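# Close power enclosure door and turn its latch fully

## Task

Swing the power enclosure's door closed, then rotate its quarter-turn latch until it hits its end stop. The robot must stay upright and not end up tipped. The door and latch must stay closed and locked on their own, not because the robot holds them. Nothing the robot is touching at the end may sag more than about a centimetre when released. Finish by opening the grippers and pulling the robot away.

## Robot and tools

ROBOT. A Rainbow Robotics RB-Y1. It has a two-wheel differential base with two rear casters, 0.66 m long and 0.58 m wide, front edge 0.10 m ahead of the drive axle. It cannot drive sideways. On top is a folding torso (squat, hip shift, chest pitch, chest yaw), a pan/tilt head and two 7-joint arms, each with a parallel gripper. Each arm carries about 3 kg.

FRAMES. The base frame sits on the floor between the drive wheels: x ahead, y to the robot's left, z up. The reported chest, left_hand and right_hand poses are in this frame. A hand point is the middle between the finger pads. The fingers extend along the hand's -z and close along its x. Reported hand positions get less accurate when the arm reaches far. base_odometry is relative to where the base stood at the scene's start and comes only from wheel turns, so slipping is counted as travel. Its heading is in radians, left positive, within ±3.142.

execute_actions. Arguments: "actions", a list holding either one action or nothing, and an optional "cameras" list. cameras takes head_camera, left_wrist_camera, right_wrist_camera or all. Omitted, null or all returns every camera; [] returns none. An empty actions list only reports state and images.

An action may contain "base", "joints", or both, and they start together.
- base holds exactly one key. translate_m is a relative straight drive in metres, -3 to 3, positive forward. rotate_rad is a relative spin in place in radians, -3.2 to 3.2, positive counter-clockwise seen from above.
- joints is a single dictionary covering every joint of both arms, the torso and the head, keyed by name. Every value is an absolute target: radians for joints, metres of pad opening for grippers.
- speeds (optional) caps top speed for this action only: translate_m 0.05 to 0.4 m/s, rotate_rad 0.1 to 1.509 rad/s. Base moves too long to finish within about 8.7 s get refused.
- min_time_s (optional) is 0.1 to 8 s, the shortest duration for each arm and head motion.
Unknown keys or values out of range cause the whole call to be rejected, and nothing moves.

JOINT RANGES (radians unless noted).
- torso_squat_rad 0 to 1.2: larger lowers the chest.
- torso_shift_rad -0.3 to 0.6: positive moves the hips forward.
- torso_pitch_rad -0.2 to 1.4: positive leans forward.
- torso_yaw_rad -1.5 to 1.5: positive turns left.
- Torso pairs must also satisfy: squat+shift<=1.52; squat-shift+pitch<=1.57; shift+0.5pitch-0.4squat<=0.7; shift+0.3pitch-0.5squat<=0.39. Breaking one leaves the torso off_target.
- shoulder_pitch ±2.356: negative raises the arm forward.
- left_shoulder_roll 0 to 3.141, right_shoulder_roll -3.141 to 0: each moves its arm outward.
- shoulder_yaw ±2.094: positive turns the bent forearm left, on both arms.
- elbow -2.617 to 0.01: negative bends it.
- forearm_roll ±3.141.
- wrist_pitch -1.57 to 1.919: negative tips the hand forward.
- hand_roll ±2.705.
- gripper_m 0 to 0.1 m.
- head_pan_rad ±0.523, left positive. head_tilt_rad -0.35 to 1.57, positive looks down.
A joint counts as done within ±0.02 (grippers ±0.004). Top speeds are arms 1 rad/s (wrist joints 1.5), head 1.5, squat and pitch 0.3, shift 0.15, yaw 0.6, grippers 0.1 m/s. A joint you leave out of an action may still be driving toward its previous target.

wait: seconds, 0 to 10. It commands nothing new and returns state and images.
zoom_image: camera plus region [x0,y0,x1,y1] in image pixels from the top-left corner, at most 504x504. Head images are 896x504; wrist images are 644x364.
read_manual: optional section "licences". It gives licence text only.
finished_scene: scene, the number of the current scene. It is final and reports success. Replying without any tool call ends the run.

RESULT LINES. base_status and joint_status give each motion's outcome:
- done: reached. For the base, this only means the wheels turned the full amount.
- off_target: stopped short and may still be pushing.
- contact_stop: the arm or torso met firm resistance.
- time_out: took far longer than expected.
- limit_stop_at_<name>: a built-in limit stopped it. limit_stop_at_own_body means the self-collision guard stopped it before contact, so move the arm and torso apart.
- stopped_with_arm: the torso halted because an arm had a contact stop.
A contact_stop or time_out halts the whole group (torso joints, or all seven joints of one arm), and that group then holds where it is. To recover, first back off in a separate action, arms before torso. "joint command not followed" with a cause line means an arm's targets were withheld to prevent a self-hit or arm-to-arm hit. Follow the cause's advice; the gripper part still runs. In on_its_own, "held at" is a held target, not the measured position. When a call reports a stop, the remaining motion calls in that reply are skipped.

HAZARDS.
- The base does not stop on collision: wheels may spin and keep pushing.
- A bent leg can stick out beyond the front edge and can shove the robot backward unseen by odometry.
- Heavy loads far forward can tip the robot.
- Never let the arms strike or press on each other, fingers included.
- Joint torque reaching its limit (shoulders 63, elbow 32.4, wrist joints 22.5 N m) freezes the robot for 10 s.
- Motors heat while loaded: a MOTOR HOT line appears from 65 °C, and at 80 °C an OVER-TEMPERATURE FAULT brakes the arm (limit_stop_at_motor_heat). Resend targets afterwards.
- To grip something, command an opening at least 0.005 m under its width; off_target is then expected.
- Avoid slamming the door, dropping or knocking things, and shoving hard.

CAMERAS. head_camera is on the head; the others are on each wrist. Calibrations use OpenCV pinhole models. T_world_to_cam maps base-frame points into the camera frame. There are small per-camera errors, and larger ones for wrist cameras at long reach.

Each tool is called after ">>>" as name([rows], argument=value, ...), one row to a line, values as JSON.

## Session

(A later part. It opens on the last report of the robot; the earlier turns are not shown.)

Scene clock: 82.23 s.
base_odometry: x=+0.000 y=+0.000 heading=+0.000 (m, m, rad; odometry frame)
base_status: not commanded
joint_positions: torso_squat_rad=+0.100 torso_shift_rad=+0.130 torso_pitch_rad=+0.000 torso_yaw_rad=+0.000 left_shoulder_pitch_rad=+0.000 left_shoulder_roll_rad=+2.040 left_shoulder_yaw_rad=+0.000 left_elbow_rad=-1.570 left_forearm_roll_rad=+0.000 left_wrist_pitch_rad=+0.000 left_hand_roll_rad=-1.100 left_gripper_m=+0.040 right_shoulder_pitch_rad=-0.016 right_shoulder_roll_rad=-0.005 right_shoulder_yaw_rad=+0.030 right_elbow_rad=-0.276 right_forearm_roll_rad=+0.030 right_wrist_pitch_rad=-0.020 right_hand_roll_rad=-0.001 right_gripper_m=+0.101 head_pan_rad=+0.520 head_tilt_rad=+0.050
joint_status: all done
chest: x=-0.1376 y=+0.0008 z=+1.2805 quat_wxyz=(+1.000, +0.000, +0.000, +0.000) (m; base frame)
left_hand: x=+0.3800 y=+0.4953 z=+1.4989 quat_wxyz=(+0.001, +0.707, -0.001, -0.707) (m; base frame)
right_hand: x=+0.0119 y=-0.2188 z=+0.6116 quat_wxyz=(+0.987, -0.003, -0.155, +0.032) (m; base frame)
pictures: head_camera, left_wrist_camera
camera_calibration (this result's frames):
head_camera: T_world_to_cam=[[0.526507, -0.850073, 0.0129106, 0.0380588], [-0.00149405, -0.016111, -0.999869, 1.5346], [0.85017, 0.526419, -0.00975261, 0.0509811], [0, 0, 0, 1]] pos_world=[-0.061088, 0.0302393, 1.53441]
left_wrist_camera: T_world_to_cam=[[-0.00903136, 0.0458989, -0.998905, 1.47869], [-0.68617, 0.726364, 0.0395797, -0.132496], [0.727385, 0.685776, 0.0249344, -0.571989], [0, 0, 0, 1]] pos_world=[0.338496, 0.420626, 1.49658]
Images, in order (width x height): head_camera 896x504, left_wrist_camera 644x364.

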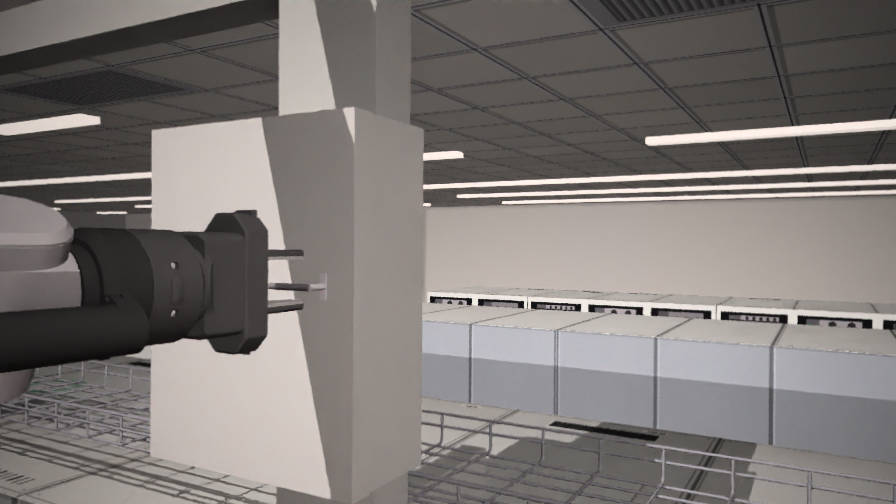

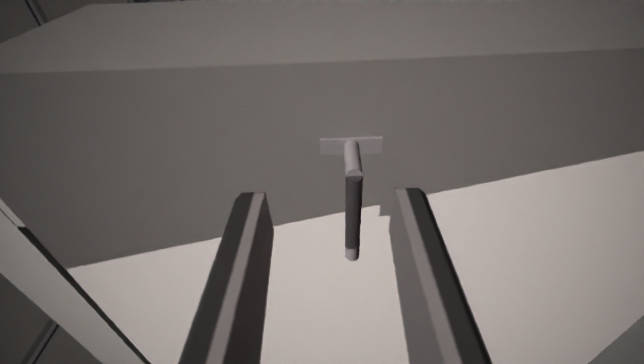

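>>> execute_actions([
  {"joints":{"torso_shift_rad":0.175,"left_shoulder_roll_rad":2.02,"left_hand_roll_rad":-1.12}},
], cameras=["head_camera","left_wrist_camera"])

Scene clock: 86.70 s.
base_odometry: x=+0.000 y=+0.000 heading=+0.000 (m, m, rad; odometry frame)
base_status: not commanded
joint_positions: torso_squat_rad=+0.100 torso_shift_rad=+0.175 torso_pitch_rad=+0.000 torso_yaw_rad=+0.000 left_shoulder_pitch_rad=+0.000 left_shoulder_roll_rad=+2.020 left_shoulder_yaw_rad=+0.000 left_elbow_rad=-1.570 left_forearm_roll_rad=+0.000 left_wrist_pitch_rad=+0.000 left_hand_roll_rad=-1.120 left_gripper_m=+0.040 right_shoulder_pitch_rad=-0.016 right_shoulder_roll_rad=-0.005 right_shoulder_yaw_rad=+0.030 right_elbow_rad=-0.276 right_forearm_roll_rad=+0.030 right_wrist_pitch_rad=-0.020 right_hand_roll_rad=-0.001 right_gripper_m=+0.101 head_pan_rad=+0.520 head_tilt_rad=+0.050
joint_status: all done
chest: x=-0.1066 y=+0.0008 z=+1.2758 quat_wxyz=(+1.000, +0.000, +0.000, +0.000) (m; base frame)
left_hand: x=+0.4110 y=+0.4980 z=+1.4887 quat_wxyz=(+0.001, +0.707, -0.001, -0.707) (m; base frame)
right_hand: x=+0.0429 y=-0.2188 z=+0.6069 quat_wxyz=(+0.987, -0.003, -0.155, +0.032) (m; base frame)
pictures: head_camera, left_wrist_camera
camera_calibration (this result's frames):
head_camera: T_world_to_cam=[[0.526506, -0.850073, 0.0129677, 0.0217665], [-0.00143401, -0.0161409, -0.999869, 1.52989], [0.850171, 0.526418, -0.0097173, 0.02458], [0, 0, 0, 1]] pos_world=[-0.0301635, 0.0302577, 1.52965]
left_wrist_camera: T_world_to_cam=[[-0.00901258, 0.0461368, -0.998894, 1.46852], [-0.68618, 0.726346, 0.0397394, -0.11306], [0.727376, 0.68578, 0.0251119, -0.596343], [0, 0, 0, 1]] pos_world=[0.369421, 0.423327, 1.48636]
Images, in order (width x height): head_camera 896x504, left_wrist_camera 644x364.

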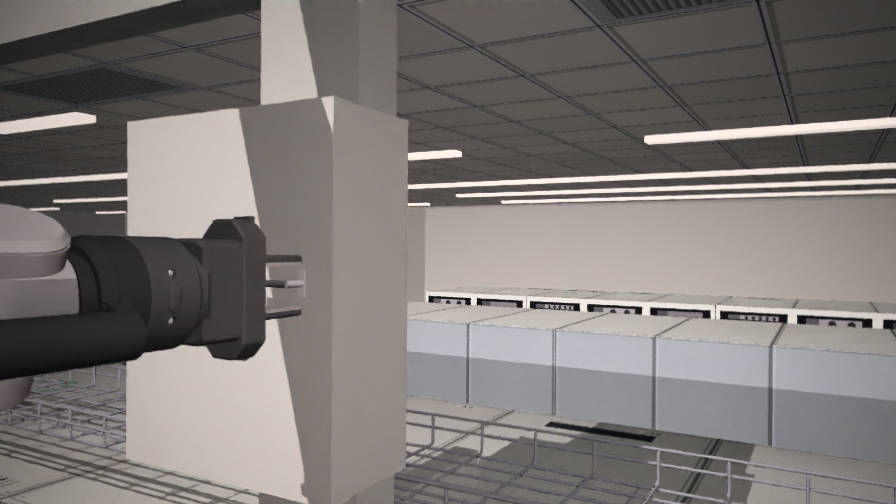

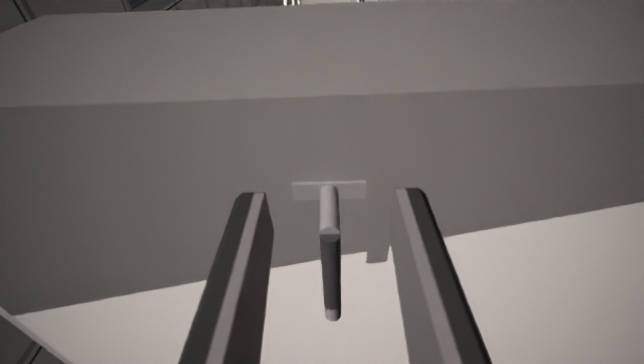

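>>> execute_actions([
  {"joints":{"left_gripper_m":0.016}},
], cameras=[])

>>> execute_actions([
  {"joints":{"left_hand_roll_rad":-0.3},"min_time_s":2},
], cameras=["head_camera","left_wrist_camera"])

Scene clock: 89.40 s.
base_odometry: x=+0.000 y=+0.000 heading=+0.000 (m, m, rad; odometry frame)
base_status: not commanded
joint_positions: torso_squat_rad=+0.100 torso_shift_rad=+0.175 torso_pitch_rad=+0.000 torso_yaw_rad=+0.000 left_shoulder_pitch_rad=+0.000 left_shoulder_roll_rad=+2.020 left_shoulder_yaw_rad=+0.000 left_elbow_rad=-1.570 left_forearm_roll_rad=+0.000 left_wrist_pitch_rad=+0.000 left_hand_roll_rad=-1.120 left_gripper_m=+0.016 right_shoulder_pitch_rad=-0.016 right_shoulder_roll_rad=-0.005 right_shoulder_yaw_rad=+0.030 right_elbow_rad=-0.276 right_forearm_roll_rad=+0.030 right_wrist_pitch_rad=-0.020 right_hand_roll_rad=-0.001 right_gripper_m=+0.101 head_pan_rad=+0.520 head_tilt_rad=+0.050
joint_status: all done
chest: x=-0.1066 y=+0.0008 z=+1.2758 quat_wxyz=(+1.000, +0.000, +0.000, +0.000) (m; base frame)
left_hand: x=+0.4110 y=+0.4980 z=+1.4887 quat_wxyz=(+0.001, +0.707, -0.001, -0.707) (m; base frame)
right_hand: x=+0.0429 y=-0.2188 z=+0.6069 quat_wxyz=(+0.987, -0.003, -0.155, +0.032) (m; base frame)
pictures: none
No camera images: the call's "cameras" was empty. Leave "cameras" out to get every camera's image.

Scene clock: 91.70 s.
base_odometry: x=+0.000 y=+0.000 heading=+0.000 (m, m, rad; odometry frame)
base_status: not commanded
joint_positions: torso_squat_rad=+0.100 torso_shift_rad=+0.175 torso_pitch_rad=+0.000 torso_yaw_rad=+0.000 left_shoulder_pitch_rad=-0.002 left_shoulder_roll_rad=+2.021 left_shoulder_yaw_rad=+0.002 left_elbow_rad=-1.569 left_forearm_roll_rad=+0.000 left_wrist_pitch_rad=+0.000 left_hand_roll_rad=-0.300 left_gripper_m=+0.017 right_shoulder_pitch_rad=-0.016 right_shoulder_roll_rad=-0.005 right_shoulder_yaw_rad=+0.030 right_elbow_rad=-0.276 right_forearm_roll_rad=+0.030 right_wrist_pitch_rad=-0.020 right_hand_roll_rad=-0.001 right_gripper_m=+0.101 head_pan_rad=+0.520 head_tilt_rad=+0.050
joint_status: all done
chest: x=-0.1069 y=+0.0008 z=+1.2758 quat_wxyz=(+1.000, +0.000, +0.000, +0.000) (m; base frame)
left_hand: x=+0.4106 y=+0.4975 z=+1.4912 quat_wxyz=(+0.282, +0.650, -0.283, -0.647) (m; base frame)
right_hand: x=+0.0429 y=-0.2187 z=+0.6069 quat_wxyz=(+0.987, -0.002, -0.155, +0.032) (m; base frame)
pictures: head_camera, left_wrist_camera
camera_calibration (this result's frames):
head_camera: T_world_to_cam=[[0.5265, -0.850075, 0.0130227, 0.0217445], [-0.00101025, -0.0159432, -0.999872, 1.52995], [0.850174, 0.52642, -0.00925288, 0.0242105], [0, 0, 0, 1]] pos_world=[-0.030486, 0.0301319, 1.5297]
left_wrist_camera: T_world_to_cam=[[-0.00538111, -0.698156, -0.715925, 1.41787], [-0.683658, 0.525054, -0.506883, 0.801161], [0.729783, 0.48672, -0.480125, 0.255675], [0, 0, 0, 1]] pos_world=[0.368763, 0.444803, 1.54394]
Images, in order (width x height): head_camera 896x504, left_wrist_camera 644x364.

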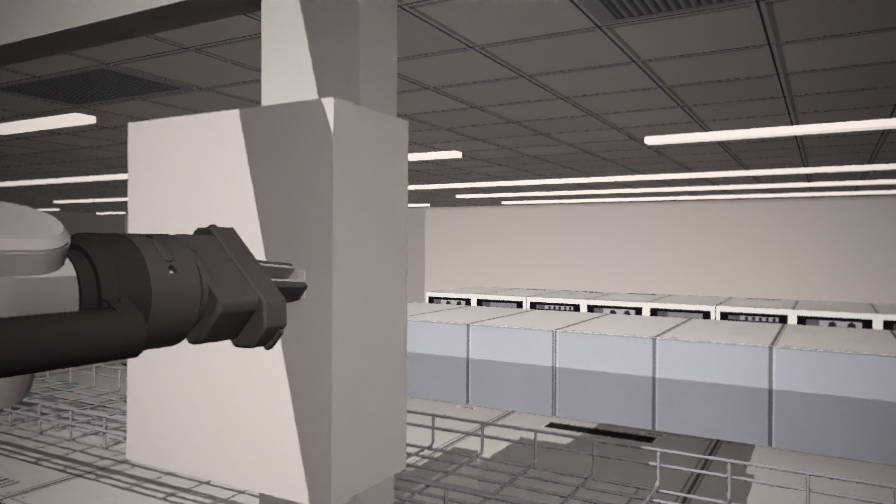

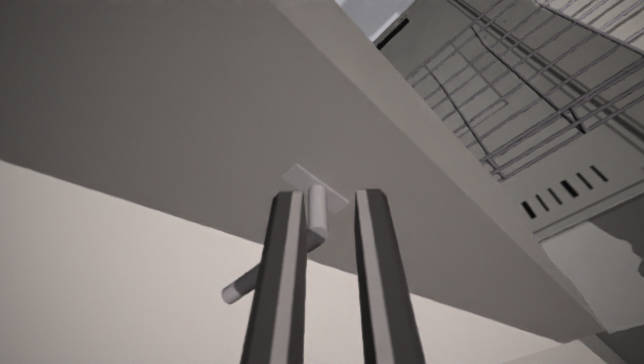

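>>> execute_actions([
  {"joints":{"left_hand_roll_rad":-1.12}},
], cameras=[])

>>> execute_actions([
  {"joints":{"torso_shift_rad":0.21,"left_gripper_m":0.025}},
], cameras=["head_camera","left_wrist_camera"])

Scene clock: 95.10 s.
base_odometry: x=+0.000 y=+0.000 heading=+0.000 (m, m, rad; odometry frame)
base_status: not commanded
joint_positions: torso_squat_rad=+0.100 torso_shift_rad=+0.175 torso_pitch_rad=+0.000 torso_yaw_rad=+0.000 left_shoulder_pitch_rad=+0.000 left_shoulder_roll_rad=+2.020 left_shoulder_yaw_rad=+0.000 left_elbow_rad=-1.570 left_forearm_roll_rad=+0.000 left_wrist_pitch_rad=+0.000 left_hand_roll_rad=-1.120 left_gripper_m=+0.016 right_shoulder_pitch_rad=-0.016 right_shoulder_roll_rad=-0.005 right_shoulder_yaw_rad=+0.030 right_elbow_rad=-0.276 right_forearm_roll_rad=+0.030 right_wrist_pitch_rad=-0.020 right_hand_roll_rad=-0.001 right_gripper_m=+0.101 head_pan_rad=+0.520 head_tilt_rad=+0.050
joint_status: all done
chest: x=-0.1069 y=+0.0008 z=+1.2758 quat_wxyz=(+1.000, +0.000, +0.000, +0.000) (m; base frame)
left_hand: x=+0.4106 y=+0.4978 z=+1.4894 quat_wxyz=(+0.001, +0.708, -0.001, -0.707) (m; base frame)
right_hand: x=+0.0429 y=-0.2187 z=+0.6069 quat_wxyz=(+0.987, -0.003, -0.155, +0.032) (m; base frame)
pictures: none
No camera images: the call's "cameras" was empty. Leave "cameras" out to get every camera's image.

Scene clock: 96.10 s.
base_odometry: x=+0.000 y=+0.000 heading=+0.000 (m, m, rad; odometry frame)
base_status: not commanded
joint_positions: torso_squat_rad=+0.100 torso_shift_rad=+0.209 torso_pitch_rad=-0.002 torso_yaw_rad=+0.001 left_shoulder_pitch_rad=+0.000 left_shoulder_roll_rad=+2.020 left_shoulder_yaw_rad=-0.001 left_elbow_rad=-1.571 left_forearm_roll_rad=+0.000 left_wrist_pitch_rad=-0.001 left_hand_roll_rad=-1.120 left_gripper_m=+0.024 right_shoulder_pitch_rad=-0.017 right_shoulder_roll_rad=-0.005 right_shoulder_yaw_rad=+0.030 right_elbow_rad=-0.276 right_forearm_roll_rad=+0.030 right_wrist_pitch_rad=-0.020 right_hand_roll_rad=-0.001 right_gripper_m=+0.101 head_pan_rad=+0.520 head_tilt_rad=+0.050
joint_status: all done
chest: x=-0.0843 y=+0.0008 z=+1.2713 quat_wxyz=(+1.000, +0.000, -0.001, +0.000) (m; base frame)
left_hand: x=+0.4324 y=+0.4979 z=+1.4848 quat_wxyz=(+0.001, +0.707, -0.001, -0.707) (m; base frame)
right_hand: x=+0.0670 y=-0.2187 z=+0.6028 quat_wxyz=(+0.987, -0.003, -0.156, +0.033) (m; base frame)
pictures: head_camera, left_wrist_camera
camera_calibration (this result's frames):
head_camera: T_world_to_cam=[[0.527064, -0.849707, 0.0141721, 0.00854931], [0.000976964, -0.0160706, -0.99987, 1.52563], [0.849825, 0.52701, -0.00764012, 0.00292558], [0, 0, 0, 1]] pos_world=[-0.00848275, 0.0302404, 1.52533]
left_wrist_camera: T_world_to_cam=[[-0.0078581, 0.0459113, -0.998915, 1.46448], [-0.685932, 0.726631, 0.0387928, -0.0969683], [0.727624, 0.685492, 0.025782, -0.612794], [0, 0, 0, 1]] pos_world=[0.390878, 0.423289, 1.48245]
Images, in order (width x height): head_camera 896x504, left_wrist_camera 644x364.

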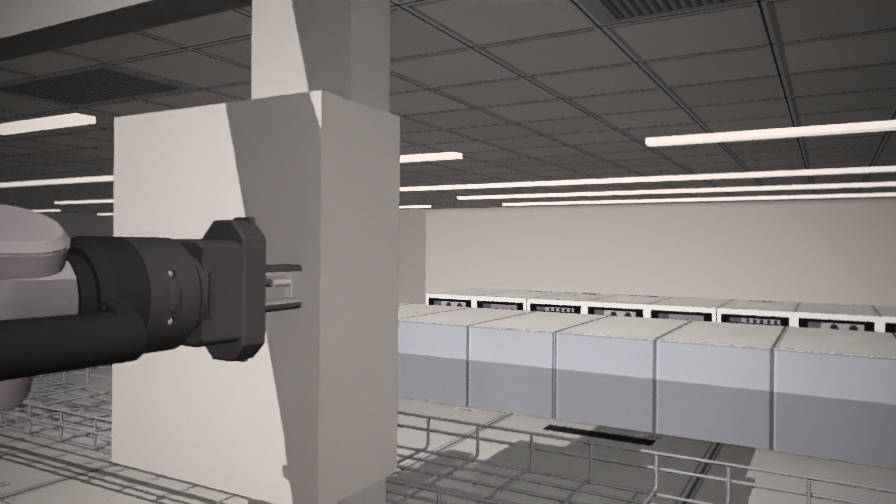

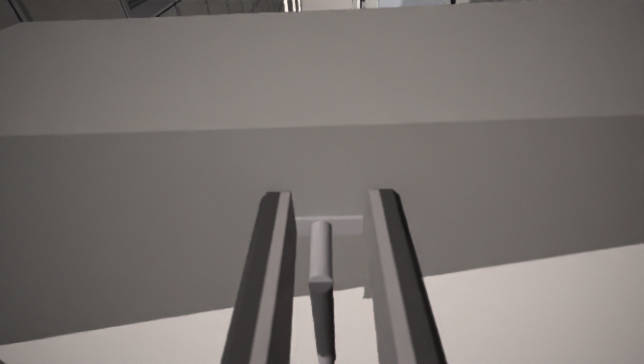

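>>> execute_actions([
  {"joints":{"torso_shift_rad":0.2,"left_elbow_rad":-1.5,"left_wrist_pitch_rad":-0.07,"left_shoulder_roll_rad":1.99,"left_hand_roll_rad":-1.15},"min_time_s":1},
], cameras=["left_wrist_camera"])

Scene clock: 99.17 s.
base_odometry: x=+0.000 y=+0.000 heading=+0.000 (m, m, rad; odometry frame)
base_status: not commanded
joint_positions: torso_squat_rad=+0.100 torso_shift_rad=+0.200 torso_pitch_rad=+0.000 torso_yaw_rad=+0.000 left_shoulder_pitch_rad=+0.000 left_shoulder_roll_rad=+1.990 left_shoulder_yaw_rad=+0.000 left_elbow_rad=-1.500 left_forearm_roll_rad=+0.000 left_wrist_pitch_rad=-0.070 left_hand_roll_rad=-1.150 left_gripper_m=+0.025 right_shoulder_pitch_rad=-0.017 right_shoulder_roll_rad=-0.005 right_shoulder_yaw_rad=+0.030 right_elbow_rad=-0.276 right_forearm_roll_rad=+0.030 right_wrist_pitch_rad=-0.020 right_hand_roll_rad=-0.001 right_gripper_m=+0.101 head_pan_rad=+0.520 head_tilt_rad=+0.050
joint_status: all done
chest: x=-0.0897 y=+0.0008 z=+1.2725 quat_wxyz=(+1.000, +0.000, +0.000, +0.000) (m; base frame)
left_hand: x=+0.4250 y=+0.5180 z=+1.4846 quat_wxyz=(+0.001, +0.707, +0.000, -0.707) (m; base frame)
right_hand: x=+0.0602 y=-0.2188 z=+0.6037 quat_wxyz=(+0.987, -0.003, -0.155, +0.032) (m; base frame)
pictures: left_wrist_camera
camera_calibration (this result's frames):
left_wrist_camera: T_world_to_cam=[[-0.00873652, 0.0463285, -0.998888, 1.46335], [-0.686201, 0.726329, 0.0396889, -0.11773], [0.72736, 0.685784, 0.0254451, -0.620712], [0, 0, 0, 1]] pos_world=[0.383479, 0.44339, 1.48219]
Images, in order (width x height): left_wrist_camera 644x364.

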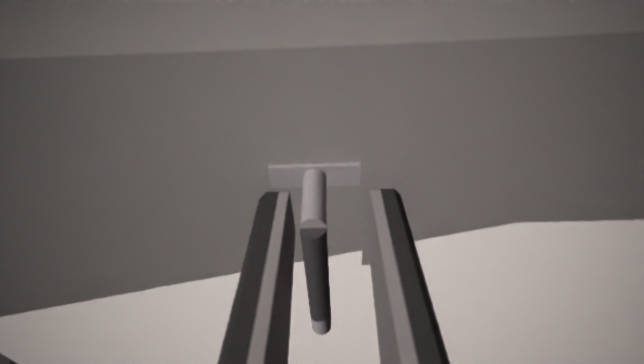

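Grip and turn.

>>> execute_actions([
  {"joints":{"torso_shift_rad":0.21,"left_gripper_m":0.012}},
], cameras=[])

>>> execute_actions([
  {"joints":{"left_hand_roll_rad":-0.3},"min_time_s":2},
], cameras=["left_wrist_camera"])

Scene clock: 101.57 s.
base_odometry: x=+0.000 y=+0.000 heading=+0.000 (m, m, rad; odometry frame)
base_status: not commanded
joint_positions: torso_squat_rad=+0.100 torso_shift_rad=+0.209 torso_pitch_rad=-0.001 torso_yaw_rad=+0.000 left_shoulder_pitch_rad=-0.001 left_shoulder_roll_rad=+1.990 left_shoulder_yaw_rad=+0.001 left_elbow_rad=-1.500 left_forearm_roll_rad=+0.000 left_wrist_pitch_rad=-0.070 left_hand_roll_rad=-1.150 left_gripper_m=+0.013 right_shoulder_pitch_rad=-0.017 right_shoulder_roll_rad=-0.005 right_shoulder_yaw_rad=+0.030 right_elbow_rad=-0.276 right_forearm_roll_rad=+0.030 right_wrist_pitch_rad=-0.020 right_hand_roll_rad=-0.001 right_gripper_m=+0.101 head_pan_rad=+0.520 head_tilt_rad=+0.050
joint_status: all done
chest: x=-0.0836 y=+0.0008 z=+1.2712 quat_wxyz=(+1.000, +0.000, -0.001, +0.000) (m; base frame)
left_hand: x=+0.4307 y=+0.5180 z=+1.4847 quat_wxyz=(+0.001, +0.708, +0.000, -0.706) (m; base frame)
right_hand: x=+0.0670 y=-0.2187 z=+0.6025 quat_wxyz=(+0.987, -0.003, -0.156, +0.032) (m; base frame)
pictures: none
No camera images: the call's "cameras" was empty. Leave "cameras" out to get every camera's image.

Scene clock: 103.87 s.
base_odometry: x=+0.000 y=+0.000 heading=+0.000 (m, m, rad; odometry frame)
base_status: not commanded
joint_positions: torso_squat_rad=+0.100 torso_shift_rad=+0.209 torso_pitch_rad=-0.002 torso_yaw_rad=+0.000 left_shoulder_pitch_rad=-0.004 left_shoulder_roll_rad=+1.993 left_shoulder_yaw_rad=+0.004 left_elbow_rad=-1.500 left_forearm_roll_rad=+0.000 left_wrist_pitch_rad=-0.070 left_hand_roll_rad=-0.300 left_gripper_m=+0.021 right_shoulder_pitch_rad=-0.017 right_shoulder_roll_rad=-0.005 right_shoulder_yaw_rad=+0.030 right_elbow_rad=-0.276 right_forearm_roll_rad=+0.030 right_wrist_pitch_rad=-0.020 right_hand_roll_rad=-0.001 right_gripper_m=+0.101 head_pan_rad=+0.520 head_tilt_rad=+0.050
joint_status: all done
chest: x=-0.0838 y=+0.0000 z=+1.2712 quat_wxyz=(+1.000, +0.000, -0.001, +0.000) (m; base frame)
left_hand: x=+0.4305 y=+0.5147 z=+1.4896 quat_wxyz=(+0.288, +0.647, -0.293, -0.642) (m; base frame)
right_hand: x=+0.0670 y=-0.2187 z=+0.6023 quat_wxyz=(+0.987, -0.002, -0.156, +0.032) (m; base frame)
pictures: left_wrist_camera
camera_calibration (this result's frames):
left_wrist_camera: T_world_to_cam=[[-0.0044446, -0.71688, -0.697182, 1.41013], [-0.678811, 0.514114, -0.524312, 0.834464], [0.7343, 0.470924, -0.488911, 0.251227], [0, 0, 0, 1]] pos_world=[0.388235, 0.463573, 1.54346]
Images, in order (width x height): left_wrist_camera 644x364.

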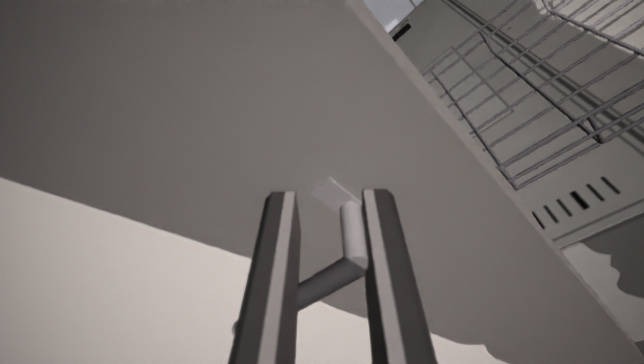

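>>> execute_actions([
  {"joints":{"left_hand_roll_rad":-1.15,"left_gripper_m":0.012},"min_time_s":1.5},
], cameras=[])

>>> execute_actions([
  {"joints":{"left_hand_roll_rad":-1.9,"left_gripper_m":0.004},"min_time_s":2},
], cameras=["left_wrist_camera","head_camera"])

Scene clock: 109.17 s.
base_odometry: x=+0.000 y=+0.000 heading=+0.000 (m, m, rad; odometry frame)
base_status: not commanded
joint_positions: torso_squat_rad=+0.100 torso_shift_rad=+0.209 torso_pitch_rad=-0.002 torso_yaw_rad=+0.000 left_shoulder_pitch_rad=-0.001 left_shoulder_roll_rad=+1.991 left_shoulder_yaw_rad=+0.001 left_elbow_rad=-1.500 left_forearm_roll_rad=+0.000 left_wrist_pitch_rad=-0.070 left_hand_roll_rad=-1.150 left_gripper_m=+0.012 right_shoulder_pitch_rad=-0.017 right_shoulder_roll_rad=-0.005 right_shoulder_yaw_rad=+0.030 right_elbow_rad=-0.276 right_forearm_roll_rad=+0.030 right_wrist_pitch_rad=-0.020 right_hand_roll_rad=-0.001 right_gripper_m=+0.101 head_pan_rad=+0.520 head_tilt_rad=+0.050
joint_status: all done
chest: x=-0.0838 y=+0.0005 z=+1.2712 quat_wxyz=(+1.000, +0.000, -0.001, +0.000) (m; base frame)
left_hand: x=+0.4305 y=+0.5168 z=+1.4857 quat_wxyz=(+0.000, +0.709, -0.001, -0.706) (m; base frame)
right_hand: x=+0.0670 y=-0.2188 z=+0.6025 quat_wxyz=(+0.987, -0.002, -0.156, +0.032) (m; base frame)
pictures: none
No camera images: the call's "cameras" was empty. Leave "cameras" out to get every camera's image.

Scene clock: 111.47 s.
base_odometry: x=+0.000 y=+0.000 heading=+0.000 (m, m, rad; odometry frame)
base_status: not commanded
joint_positions: torso_squat_rad=+0.100 torso_shift_rad=+0.209 torso_pitch_rad=-0.002 torso_yaw_rad=+0.000 left_shoulder_pitch_rad=-0.001 left_shoulder_roll_rad=+1.990 left_shoulder_yaw_rad=+0.001 left_elbow_rad=-1.503 left_forearm_roll_rad=+0.000 left_wrist_pitch_rad=-0.072 left_hand_roll_rad=-1.900 left_gripper_m=+0.019 right_shoulder_pitch_rad=-0.017 right_shoulder_roll_rad=-0.005 right_shoulder_yaw_rad=+0.030 right_elbow_rad=-0.276 right_forearm_roll_rad=+0.030 right_wrist_pitch_rad=-0.020 right_hand_roll_rad=-0.001 right_gripper_m=+0.101 head_pan_rad=+0.520 head_tilt_rad=+0.050
joint_status: left_gripper_m off_target (ended at +0.019, target +0.004); the others done
chest: x=-0.0838 y=+0.0003 z=+1.2712 quat_wxyz=(+1.000, +0.000, -0.001, +0.000) (m; base frame)
left_hand: x=+0.4306 y=+0.5152 z=+1.4847 quat_wxyz=(-0.260, +0.659, +0.257, -0.657) (m; base frame)
right_hand: x=+0.0670 y=-0.2188 z=+0.6025 quat_wxyz=(+0.987, -0.002, -0.156, +0.032) (m; base frame)
pictures: head_camera, left_wrist_camera
camera_calibration (this result's frames):
head_camera: T_world_to_cam=[[0.526591, -0.850015, 0.013283, 0.00897415], [0.000377851, -0.0153908, -0.999881, 1.52552], [0.850119, 0.526534, -0.0077835, 0.00295756], [0, 0, 0, 1]] pos_world=[-0.00781641, 0.02955, 1.52525]
left_wrist_camera: T_world_to_cam=[[-0.00440632, 0.714814, -0.6993, 0.672572], [-0.684239, 0.507816, 0.523393, -0.718237], [0.729244, 0.480795, 0.486866, -1.20313], [0, 0, 0, 1]] pos_world=[0.388891, 0.462425, 1.43201]
Images, in order (width x height): head_camera 896x504, left_wrist_camera 644x364.

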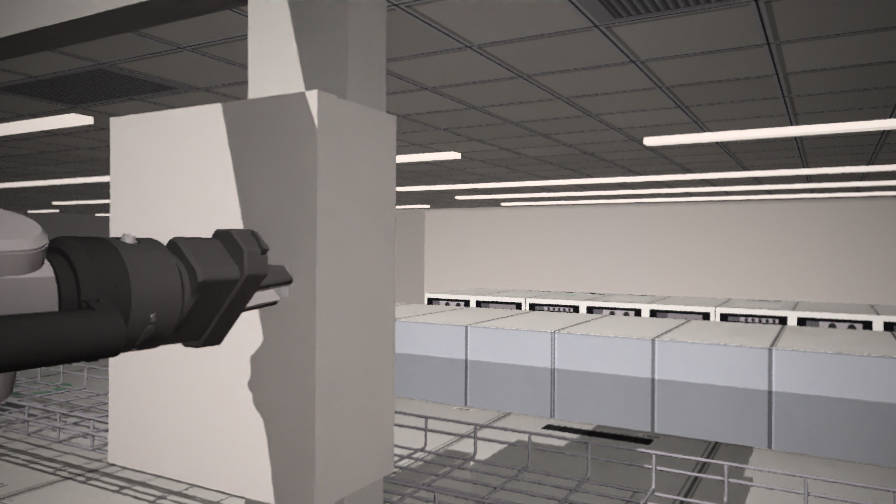

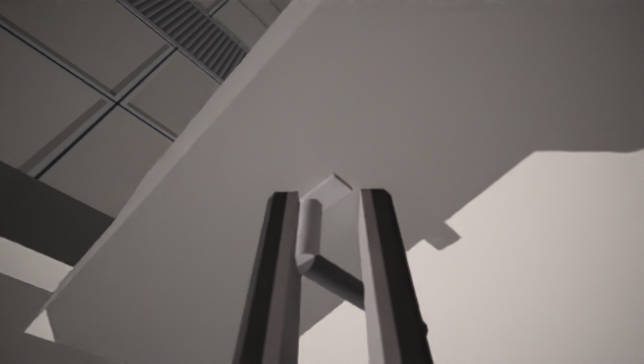

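>>> execute_actions([
  {"joints":{"left_hand_roll_rad":-1.15,"left_gripper_m":0.022}},
], cameras=[])

>>> execute_actions([
  {"joints":{"left_hand_roll_rad":-1.18,"left_shoulder_roll_rad":1.957,"left_elbow_rad":-1.4,"left_wrist_pitch_rad":-0.17,"torso_shift_rad":0.225},"min_time_s":1},
], cameras=["left_wrist_camera"])

>>> execute_actions([
  {"joints":{"left_hand_roll_rad":-1.0,"left_shoulder_roll_rad":1.84},"min_time_s":2},
], cameras=["left_wrist_camera","head_camera"])

Scene clock: 117.37 s.
base_odometry: x=+0.000 y=+0.000 heading=+0.000 (m, m, rad; odometry frame)
base_status: not commanded
joint_positions: torso_squat_rad=+0.100 torso_shift_rad=+0.209 torso_pitch_rad=-0.002 torso_yaw_rad=+0.000 left_shoulder_pitch_rad=-0.001 left_shoulder_roll_rad=+1.990 left_shoulder_yaw_rad=+0.000 left_elbow_rad=-1.501 left_forearm_roll_rad=+0.000 left_wrist_pitch_rad=-0.070 left_hand_roll_rad=-1.150 left_gripper_m=+0.022 right_shoulder_pitch_rad=-0.017 right_shoulder_roll_rad=-0.005 right_shoulder_yaw_rad=+0.030 right_elbow_rad=-0.276 right_forearm_roll_rad=+0.030 right_wrist_pitch_rad=-0.020 right_hand_roll_rad=-0.001 right_gripper_m=+0.101 head_pan_rad=+0.520 head_tilt_rad=+0.050
joint_status: all done
chest: x=-0.0838 y=+0.0006 z=+1.2712 quat_wxyz=(+1.000, +0.000, -0.001, +0.000) (m; base frame)
left_hand: x=+0.4305 y=+0.5173 z=+1.4846 quat_wxyz=(+0.001, +0.708, -0.001, -0.706) (m; base frame)
right_hand: x=+0.0670 y=-0.2188 z=+0.6025 quat_wxyz=(+0.987, -0.002, -0.156, +0.032) (m; base frame)
pictures: none
No camera images: the call's "cameras" was empty. Leave "cameras" out to get every camera's image.

Scene clock: 118.73 s.
base_odometry: x=+0.000 y=+0.000 heading=+0.000 (m, m, rad; odometry frame)
base_status: not commanded
joint_positions: torso_squat_rad=+0.101 torso_shift_rad=+0.218 torso_pitch_rad=-0.006 torso_yaw_rad=+0.001 left_shoulder_pitch_rad=+0.000 left_shoulder_roll_rad=+1.957 left_shoulder_yaw_rad=+0.000 left_elbow_rad=-1.400 left_forearm_roll_rad=+0.000 left_wrist_pitch_rad=-0.170 left_hand_roll_rad=-1.180 left_gripper_m=+0.022 right_shoulder_pitch_rad=-0.016 right_shoulder_roll_rad=-0.005 right_shoulder_yaw_rad=+0.030 right_elbow_rad=-0.276 right_forearm_roll_rad=+0.030 right_wrist_pitch_rad=-0.020 right_hand_roll_rad=-0.001 right_gripper_m=+0.101 head_pan_rad=+0.520 head_tilt_rad=+0.050
joint_status: torso_shift_rad contact_stop (moved +0.008 of +0.016); the others done
chest: x=-0.0794 y=+0.0008 z=+1.2699 quat_wxyz=(+1.000, +0.000, -0.003, +0.001) (m; base frame)
left_hand: x=+0.4271 y=+0.5460 z=+1.4847 quat_wxyz=(+0.003, +0.709, -0.001, -0.705) (m; base frame)
right_hand: x=+0.0745 y=-0.2186 z=+0.6020 quat_wxyz=(+0.987, -0.003, -0.158, +0.033) (m; base frame)
pictures: left_wrist_camera
camera_calibration (this result's frames):
left_wrist_camera: T_world_to_cam=[[-0.00236802, 0.0431484, -0.999066, 1.46151], [-0.687206, 0.725714, 0.0329715, -0.125883], [0.726459, 0.686642, 0.0279333, -0.645231], [0, 0, 0, 1]] pos_world=[0.385687, 0.471337, 1.48231]
Images, in order (width x height): left_wrist_camera 644x364.

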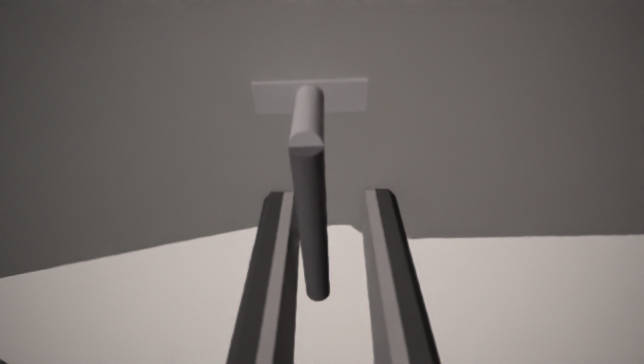

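not run: a stop came earlier in this reply.

Tips are pressing the door now. Push down.

>>> execute_actions([
  {"joints":{"left_hand_roll_rad":-1.0,"left_shoulder_roll_rad":1.84,"torso_shift_rad":0.21},"min_time_s":2},
], cameras=["left_wrist_camera","head_camera"])

Scene clock: 122.53 s.
base_odometry: x=+0.000 y=+0.000 heading=+0.000 (m, m, rad; odometry frame)
base_status: not commanded
joint_positions: torso_squat_rad=+0.101 torso_shift_rad=+0.209 torso_pitch_rad=-0.008 torso_yaw_rad=+0.001 left_shoulder_pitch_rad=-0.011 left_shoulder_roll_rad=+1.847 left_shoulder_yaw_rad=+0.011 left_elbow_rad=-1.400 left_forearm_roll_rad=+0.001 left_wrist_pitch_rad=-0.170 left_hand_roll_rad=-1.000 left_gripper_m=+0.027 right_shoulder_pitch_rad=-0.016 right_shoulder_roll_rad=-0.005 right_shoulder_yaw_rad=+0.030 right_elbow_rad=-0.276 right_forearm_roll_rad=+0.030 right_wrist_pitch_rad=-0.020 right_hand_roll_rad=-0.001 right_gripper_m=+0.101 head_pan_rad=+0.520 head_tilt_rad=+0.050
joint_status: all done
chest: x=-0.0860 y=-0.0009 z=+1.2712 quat_wxyz=(+1.000, +0.001, -0.004, +0.000) (m; base frame)
left_hand: x=+0.4208 y=+0.5525 z=+1.4623 quat_wxyz=(+0.100, +0.709, -0.107, -0.690) (m; base frame)
right_hand: x=+0.0692 y=-0.2184 z=+0.6029 quat_wxyz=(+0.987, -0.001, -0.159, +0.032) (m; base frame)
pictures: head_camera, left_wrist_camera
camera_calibration (this result's frames):
head_camera: T_world_to_cam=[[0.527077, -0.849689, 0.0147624, 0.00726174], [0.00682438, -0.0131387, -0.99989, 1.52604], [0.84979, 0.52712, -0.00112652, -0.00309678], [0, 0, 0, 1]] pos_world=[-0.0116101, 0.0278528, 1.52576]
left_wrist_camera: T_world_to_cam=[[0.0173619, -0.241765, -0.970179, 1.54571], [-0.676412, 0.711737, -0.189467, 0.19428], [0.736319, 0.65953, -0.151176, -0.371753], [0, 0, 0, 1]] pos_world=[0.378305, 0.480606, 1.48023]
Images, in order (width x height): head_camera 896x504, left_wrist_camera 644x364.

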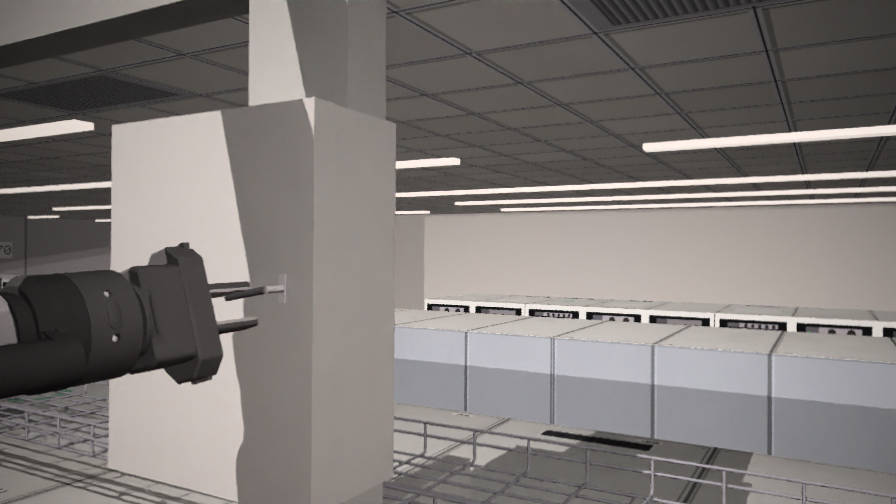

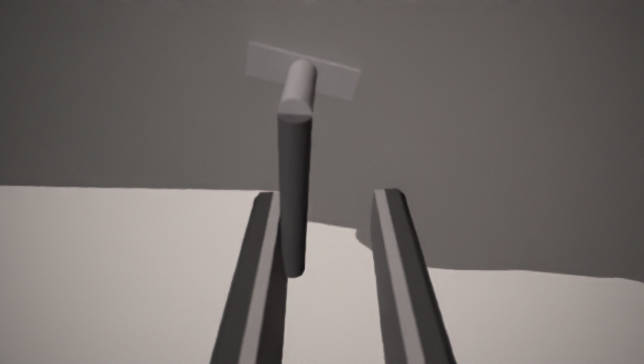

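>>> execute_actions([
  {"joints":{"left_hand_roll_rad":-0.4,"left_shoulder_roll_rad":1.82,"left_elbow_rad":-1.475,"left_wrist_pitch_rad":-0.095},"min_time_s":2},
], cameras=["left_wrist_camera"])

>>> execute_actions([
  {"joints":{"left_hand_roll_rad":0.4,"left_shoulder_roll_rad":1.88,"left_elbow_rad":-1.62,"left_wrist_pitch_rad":0.05,"torso_shift_rad":0.2},"min_time_s":2},
], cameras=["left_wrist_camera","head_camera"])

Scene clock: 128.07 s.
base_odometry: x=+0.000 y=+0.000 heading=+0.000 (m, m, rad; odometry frame)
base_status: not commanded
joint_positions: torso_squat_rad=+0.101 torso_shift_rad=+0.209 torso_pitch_rad=-0.008 torso_yaw_rad=+0.002 left_shoulder_pitch_rad=-0.019 left_shoulder_roll_rad=+1.835 left_shoulder_yaw_rad=+0.019 left_elbow_rad=-1.446 left_forearm_roll_rad=+0.001 left_wrist_pitch_rad=-0.103 left_hand_roll_rad=-0.455 left_gripper_m=+0.026 right_shoulder_pitch_rad=-0.016 right_shoulder_roll_rad=-0.005 right_shoulder_yaw_rad=+0.030 right_elbow_rad=-0.276 right_forearm_roll_rad=+0.030 right_wrist_pitch_rad=-0.020 right_hand_roll_rad=-0.001 right_gripper_m=+0.101 head_pan_rad=+0.520 head_tilt_rad=+0.050
joint_status: left_elbow_rad contact_stop (moved -0.046 of -0.075); left_hand_roll_rad contact_stop_at_left_elbow_rad (moved +0.546 of +0.600); the others done
on_its_own: left_elbow_rad is held at -1.452, not at your -1.475, since a contact_stop; left_hand_roll_rad is held at -0.455, not at your -0.400, since a contact_stop
chest: x=-0.0857 y=+0.0011 z=+1.2712 quat_wxyz=(+1.000, -0.001, -0.004, +0.001) (m; base frame)
left_hand: x=+0.4236 y=+0.5481 z=+1.4630 quat_wxyz=(+0.289, +0.661, -0.296, -0.626) (m; base frame)
right_hand: x=+0.0694 y=-0.2183 z=+0.6035 quat_wxyz=(+0.987, -0.003, -0.159, +0.033) (m; base frame)
pictures: left_wrist_camera
camera_calibration (this result's frames):
left_wrist_camera: T_world_to_cam=[[0.0337055, -0.720831, -0.692291, 1.39434], [-0.664708, 0.501106, -0.554126, 0.843441], [0.746342, 0.478849, -0.462252, 0.179135], [0, 0, 0, 1]] pos_world=[0.379949, 0.496651, 1.51547]
Images, in order (width x height): left_wrist_camera 644x364.

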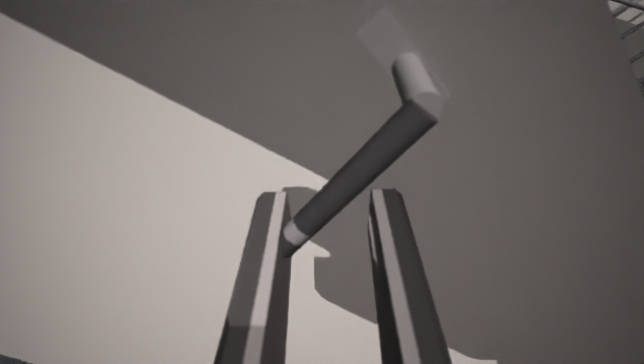

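not run: a stop came earlier in this reply.

>>> execute_actions([
  {"joints":{"left_hand_roll_rad":-1.2,"left_shoulder_roll_rad":1.86,"left_elbow_rad":-1.45,"left_wrist_pitch_rad":-0.12},"min_time_s":1.5},
], cameras=["left_wrist_camera"])

>>> execute_actions([
  {"joints":{"left_hand_roll_rad":-1.3,"left_shoulder_roll_rad":1.72,"left_elbow_rad":-1.52,"left_wrist_pitch_rad":-0.05},"min_time_s":2.5},
], cameras=["left_wrist_camera","head_camera"])

Scene clock: 131.20 s.
base_odometry: x=+0.000 y=+0.000 heading=+0.000 (m, m, rad; odometry frame)
base_status: not commanded
joint_positions: torso_squat_rad=+0.101 torso_shift_rad=+0.210 torso_pitch_rad=-0.007 torso_yaw_rad=+0.002 left_shoulder_pitch_rad=-0.022 left_shoulder_roll_rad=+1.838 left_shoulder_yaw_rad=+0.023 left_elbow_rad=-1.439 left_forearm_roll_rad=+0.001 left_wrist_pitch_rad=-0.100 left_hand_roll_rad=-0.459 left_gripper_m=+0.023 right_shoulder_pitch_rad=-0.016 right_shoulder_roll_rad=-0.005 right_shoulder_yaw_rad=+0.030 right_elbow_rad=-0.276 right_forearm_roll_rad=+0.030 right_wrist_pitch_rad=-0.020 right_hand_roll_rad=-0.001 right_gripper_m=+0.101 head_pan_rad=+0.520 head_tilt_rad=+0.050
joint_status: left_shoulder_roll_rad contact_stop_at_left_elbow_rad (moved +0.003 of +0.025); left_elbow_rad contact_stop (moved +0.007 of -0.004); left_wrist_pitch_rad contact_stop (moved +0.003 of -0.017); left_hand_roll_rad contact_stop_at_left_elbow_rad (moved -0.004 of -0.745)
on_its_own: left_shoulder_pitch_rad is held at -0.021, not at your +0.000, since a contact_stop; left_shoulder_roll_rad is held at +1.837, not at your +1.860, since a contact_stop; left_shoulder_yaw_rad is held at +0.022, not at your +0.000, since a contact_stop; left_hand_roll_rad is held at -0.459, not at your -1.200, since a contact_stop
chest: x=-0.0852 y=+0.0010 z=+1.2711 quat_wxyz=(+1.000, -0.001, -0.003, +0.001) (m; base frame)
left_hand: x=+0.4238 y=+0.5502 z=+1.4680 quat_wxyz=(+0.288, +0.666, -0.293, -0.623) (m; base frame)
right_hand: x=+0.0693 y=-0.2184 z=+0.6033 quat_wxyz=(+0.987, -0.003, -0.158, +0.033) (m; base frame)
pictures: left_wrist_camera
camera_calibration (this result's frames):
left_wrist_camera: T_world_to_cam=[[0.0447972, -0.716465, -0.696183, 1.398], [-0.663325, 0.499755, -0.556997, 0.849645], [0.746989, 0.486748, -0.452862, 0.161899], [0, 0, 0, 1]] pos_world=[0.380028, 0.498198, 1.51983]
Images, in order (width x height): left_wrist_camera 644x364.

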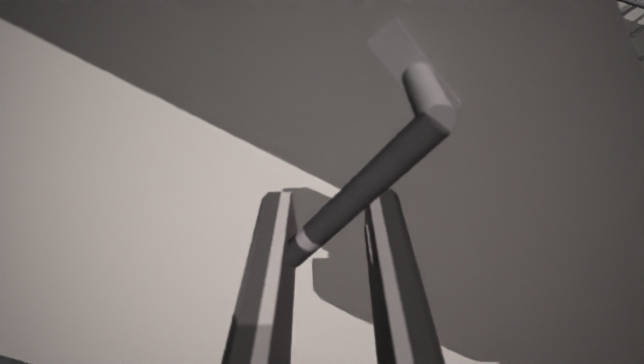

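not run: a stop came earlier in this reply.

Jammed; relieve: open, unbend the elbow, roll back only.

>>> execute_actions([
  {"joints":{"left_gripper_m":0.05,"left_hand_roll_rad":-1.2,"left_shoulder_pitch_rad":0,"left_shoulder_yaw_rad":0,"left_shoulder_roll_rad":1.88,"left_elbow_rad":-1.43,"left_wrist_pitch_rad":-0.14,"torso_shift_rad":0.195},"min_time_s":1.5},
], cameras=["left_wrist_camera","head_camera"])

Scene clock: 134.40 s.
base_odometry: x=+0.000 y=+0.000 heading=+0.000 (m, m, rad; odometry frame)
base_status: not commanded
joint_positions: torso_squat_rad=+0.101 torso_shift_rad=+0.195 torso_pitch_rad=-0.006 torso_yaw_rad=+0.001 left_shoulder_pitch_rad=+0.000 left_shoulder_roll_rad=+1.880 left_shoulder_yaw_rad=+0.000 left_elbow_rad=-1.430 left_forearm_roll_rad=+0.001 left_wrist_pitch_rad=-0.140 left_hand_roll_rad=-1.200 left_gripper_m=+0.050 right_shoulder_pitch_rad=-0.016 right_shoulder_roll_rad=-0.005 right_shoulder_yaw_rad=+0.030 right_elbow_rad=-0.276 right_forearm_roll_rad=+0.030 right_wrist_pitch_rad=-0.020 right_hand_roll_rad=-0.001 right_gripper_m=+0.101 head_pan_rad=+0.520 head_tilt_rad=+0.050
joint_status: all done
chest: x=-0.0949 y=+0.0009 z=+1.2732 quat_wxyz=(+1.000, -0.001, -0.003, +0.001) (m; base frame)
left_hand: x=+0.4140 y=+0.5483 z=+1.4603 quat_wxyz=(+0.023, +0.709, -0.022, -0.704) (m; base frame)
right_hand: x=+0.0589 y=-0.2185 z=+0.6052 quat_wxyz=(+0.987, -0.003, -0.158, +0.033) (m; base frame)
pictures: head_camera, left_wrist_camera
camera_calibration (this result's frames):
head_camera: T_world_to_cam=[[0.527552, -0.849368, 0.0162077, 0.0116589], [0.00462882, -0.0162044, -0.999858, 1.52786], [0.84951, 0.527552, -0.00461708, 0.00796025], [0, 0, 0, 1]] pos_world=[-0.0199852, 0.0304614, 1.5275]
left_wrist_camera: T_world_to_cam=[[-0.0020083, -0.0155044, -0.999878, 1.47016], [-0.686991, 0.726598, -0.00988699, -0.0737381], [0.726663, 0.686888, -0.0121106, -0.578304], [0, 0, 0, 1]] pos_world=[0.372527, 0.473602, 1.46224]
Images, in order (width x height): head_camera 896x504, left_wrist_camera 644x364.

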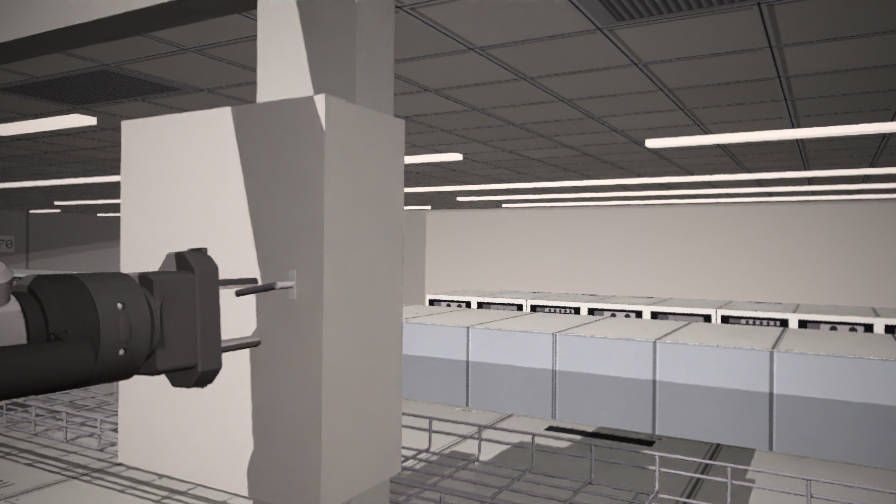

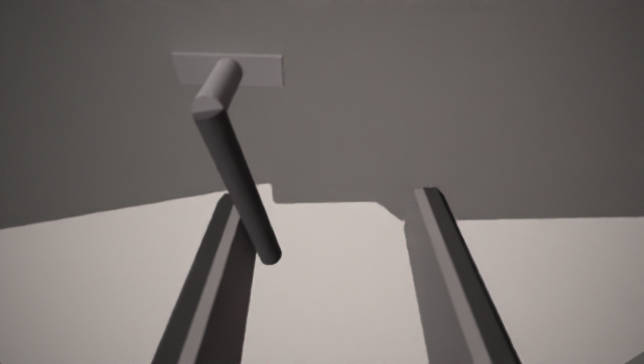

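>>> execute_actions([
  {"joints":{"left_hand_roll_rad":-1.41,"left_shoulder_roll_rad":1.72,"left_elbow_rad":-1.49,"left_wrist_pitch_rad":-0.08,"torso_shift_rad":0.203},"min_time_s":2.5},
], cameras=["left_wrist_camera","head_camera"])

Scene clock: 138.70 s.
base_odometry: x=+0.000 y=+0.000 heading=+0.000 (m, m, rad; odometry frame)
base_status: not commanded
joint_positions: torso_squat_rad=+0.101 torso_shift_rad=+0.203 torso_pitch_rad=-0.006 torso_yaw_rad=+0.001 left_shoulder_pitch_rad=-0.011 left_shoulder_roll_rad=+1.844 left_shoulder_yaw_rad=+0.012 left_elbow_rad=-1.443 left_forearm_roll_rad=+0.002 left_wrist_pitch_rad=-0.114 left_hand_roll_rad=-1.265 left_gripper_m=+0.051 right_shoulder_pitch_rad=-0.016 right_shoulder_roll_rad=-0.005 right_shoulder_yaw_rad=+0.030 right_elbow_rad=-0.276 right_forearm_roll_rad=+0.030 right_wrist_pitch_rad=-0.020 right_hand_roll_rad=-0.001 right_gripper_m=+0.101 head_pan_rad=+0.520 head_tilt_rad=+0.050
joint_status: left_shoulder_roll_rad contact_stop_at_left_elbow_rad (moved -0.035 of -0.160); left_elbow_rad contact_stop (moved -0.013 of -0.060); left_wrist_pitch_rad contact_stop_at_left_elbow_rad (moved +0.026 of +0.060); left_hand_roll_rad contact_stop_at_left_elbow_rad (moved -0.065 of -0.210); the others done
on_its_own: left_shoulder_roll_rad is held at +1.843, not at your +1.720, since a contact_stop; left_elbow_rad is held at -1.443, not at your -1.490, since a contact_stop; left_wrist_pitch_rad is held at -0.115, not at your -0.080, since a contact_stop; left_hand_roll_rad is held at -1.265, not at your -1.410, since a contact_stop
chest: x=-0.0896 y=+0.0008 z=+1.2721 quat_wxyz=(+1.000, +0.000, -0.003, +0.001) (m; base frame)
left_hand: x=+0.4202 y=+0.5480 z=+1.4587 quat_wxyz=(+0.015, +0.718, -0.010, -0.696) (m; base frame)
right_hand: x=+0.0644 y=-0.2185 z=+0.6041 quat_wxyz=(+0.987, -0.002, -0.158, +0.033) (m; base frame)
pictures: head_camera, left_wrist_camera
camera_calibration (this result's frames):
head_camera: T_world_to_cam=[[0.527529, -0.849385, 0.0160991, 0.00888883], [0.00495153, -0.015876, -0.999862, 1.52678], [0.849523, 0.527536, -0.00416927, 0.00297106], [0, 0, 0, 1]] pos_world=[-0.014773, 0.0302218, 1.52644]
left_wrist_camera: T_world_to_cam=[[0.0227368, 0.0137189, -0.999647, 1.44182], [-0.691405, 0.722444, -0.00581118, -0.071077], [0.72211, 0.691293, 0.0259114, -0.638564], [0, 0, 0, 1]] pos_world=[0.379188, 0.473004, 1.45744]
Images, in order (width x height): head_camera 896x504, left_wrist_camera 644x364.

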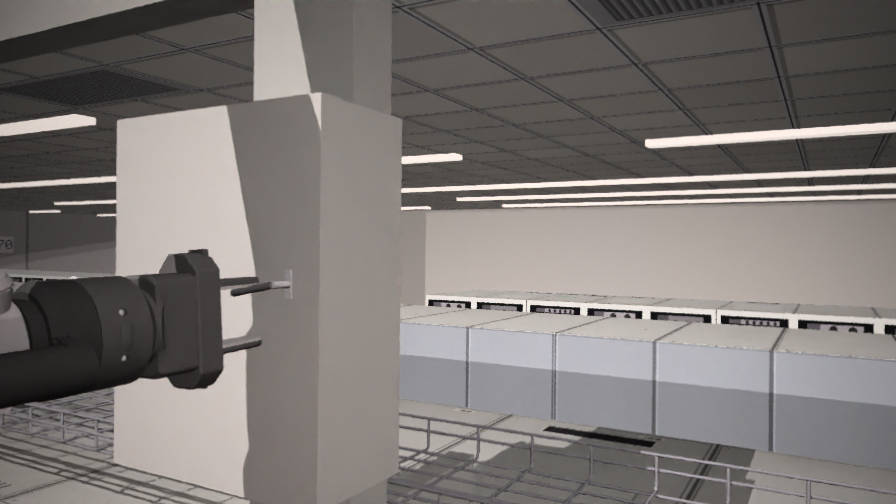

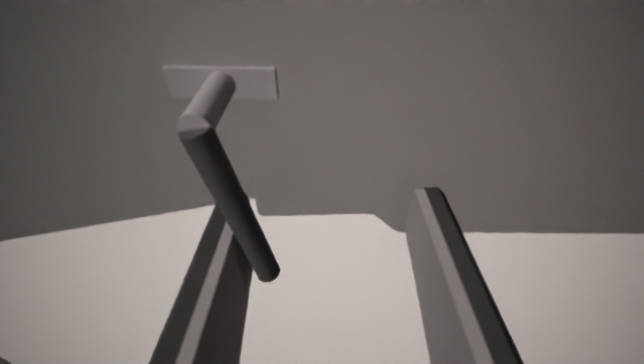

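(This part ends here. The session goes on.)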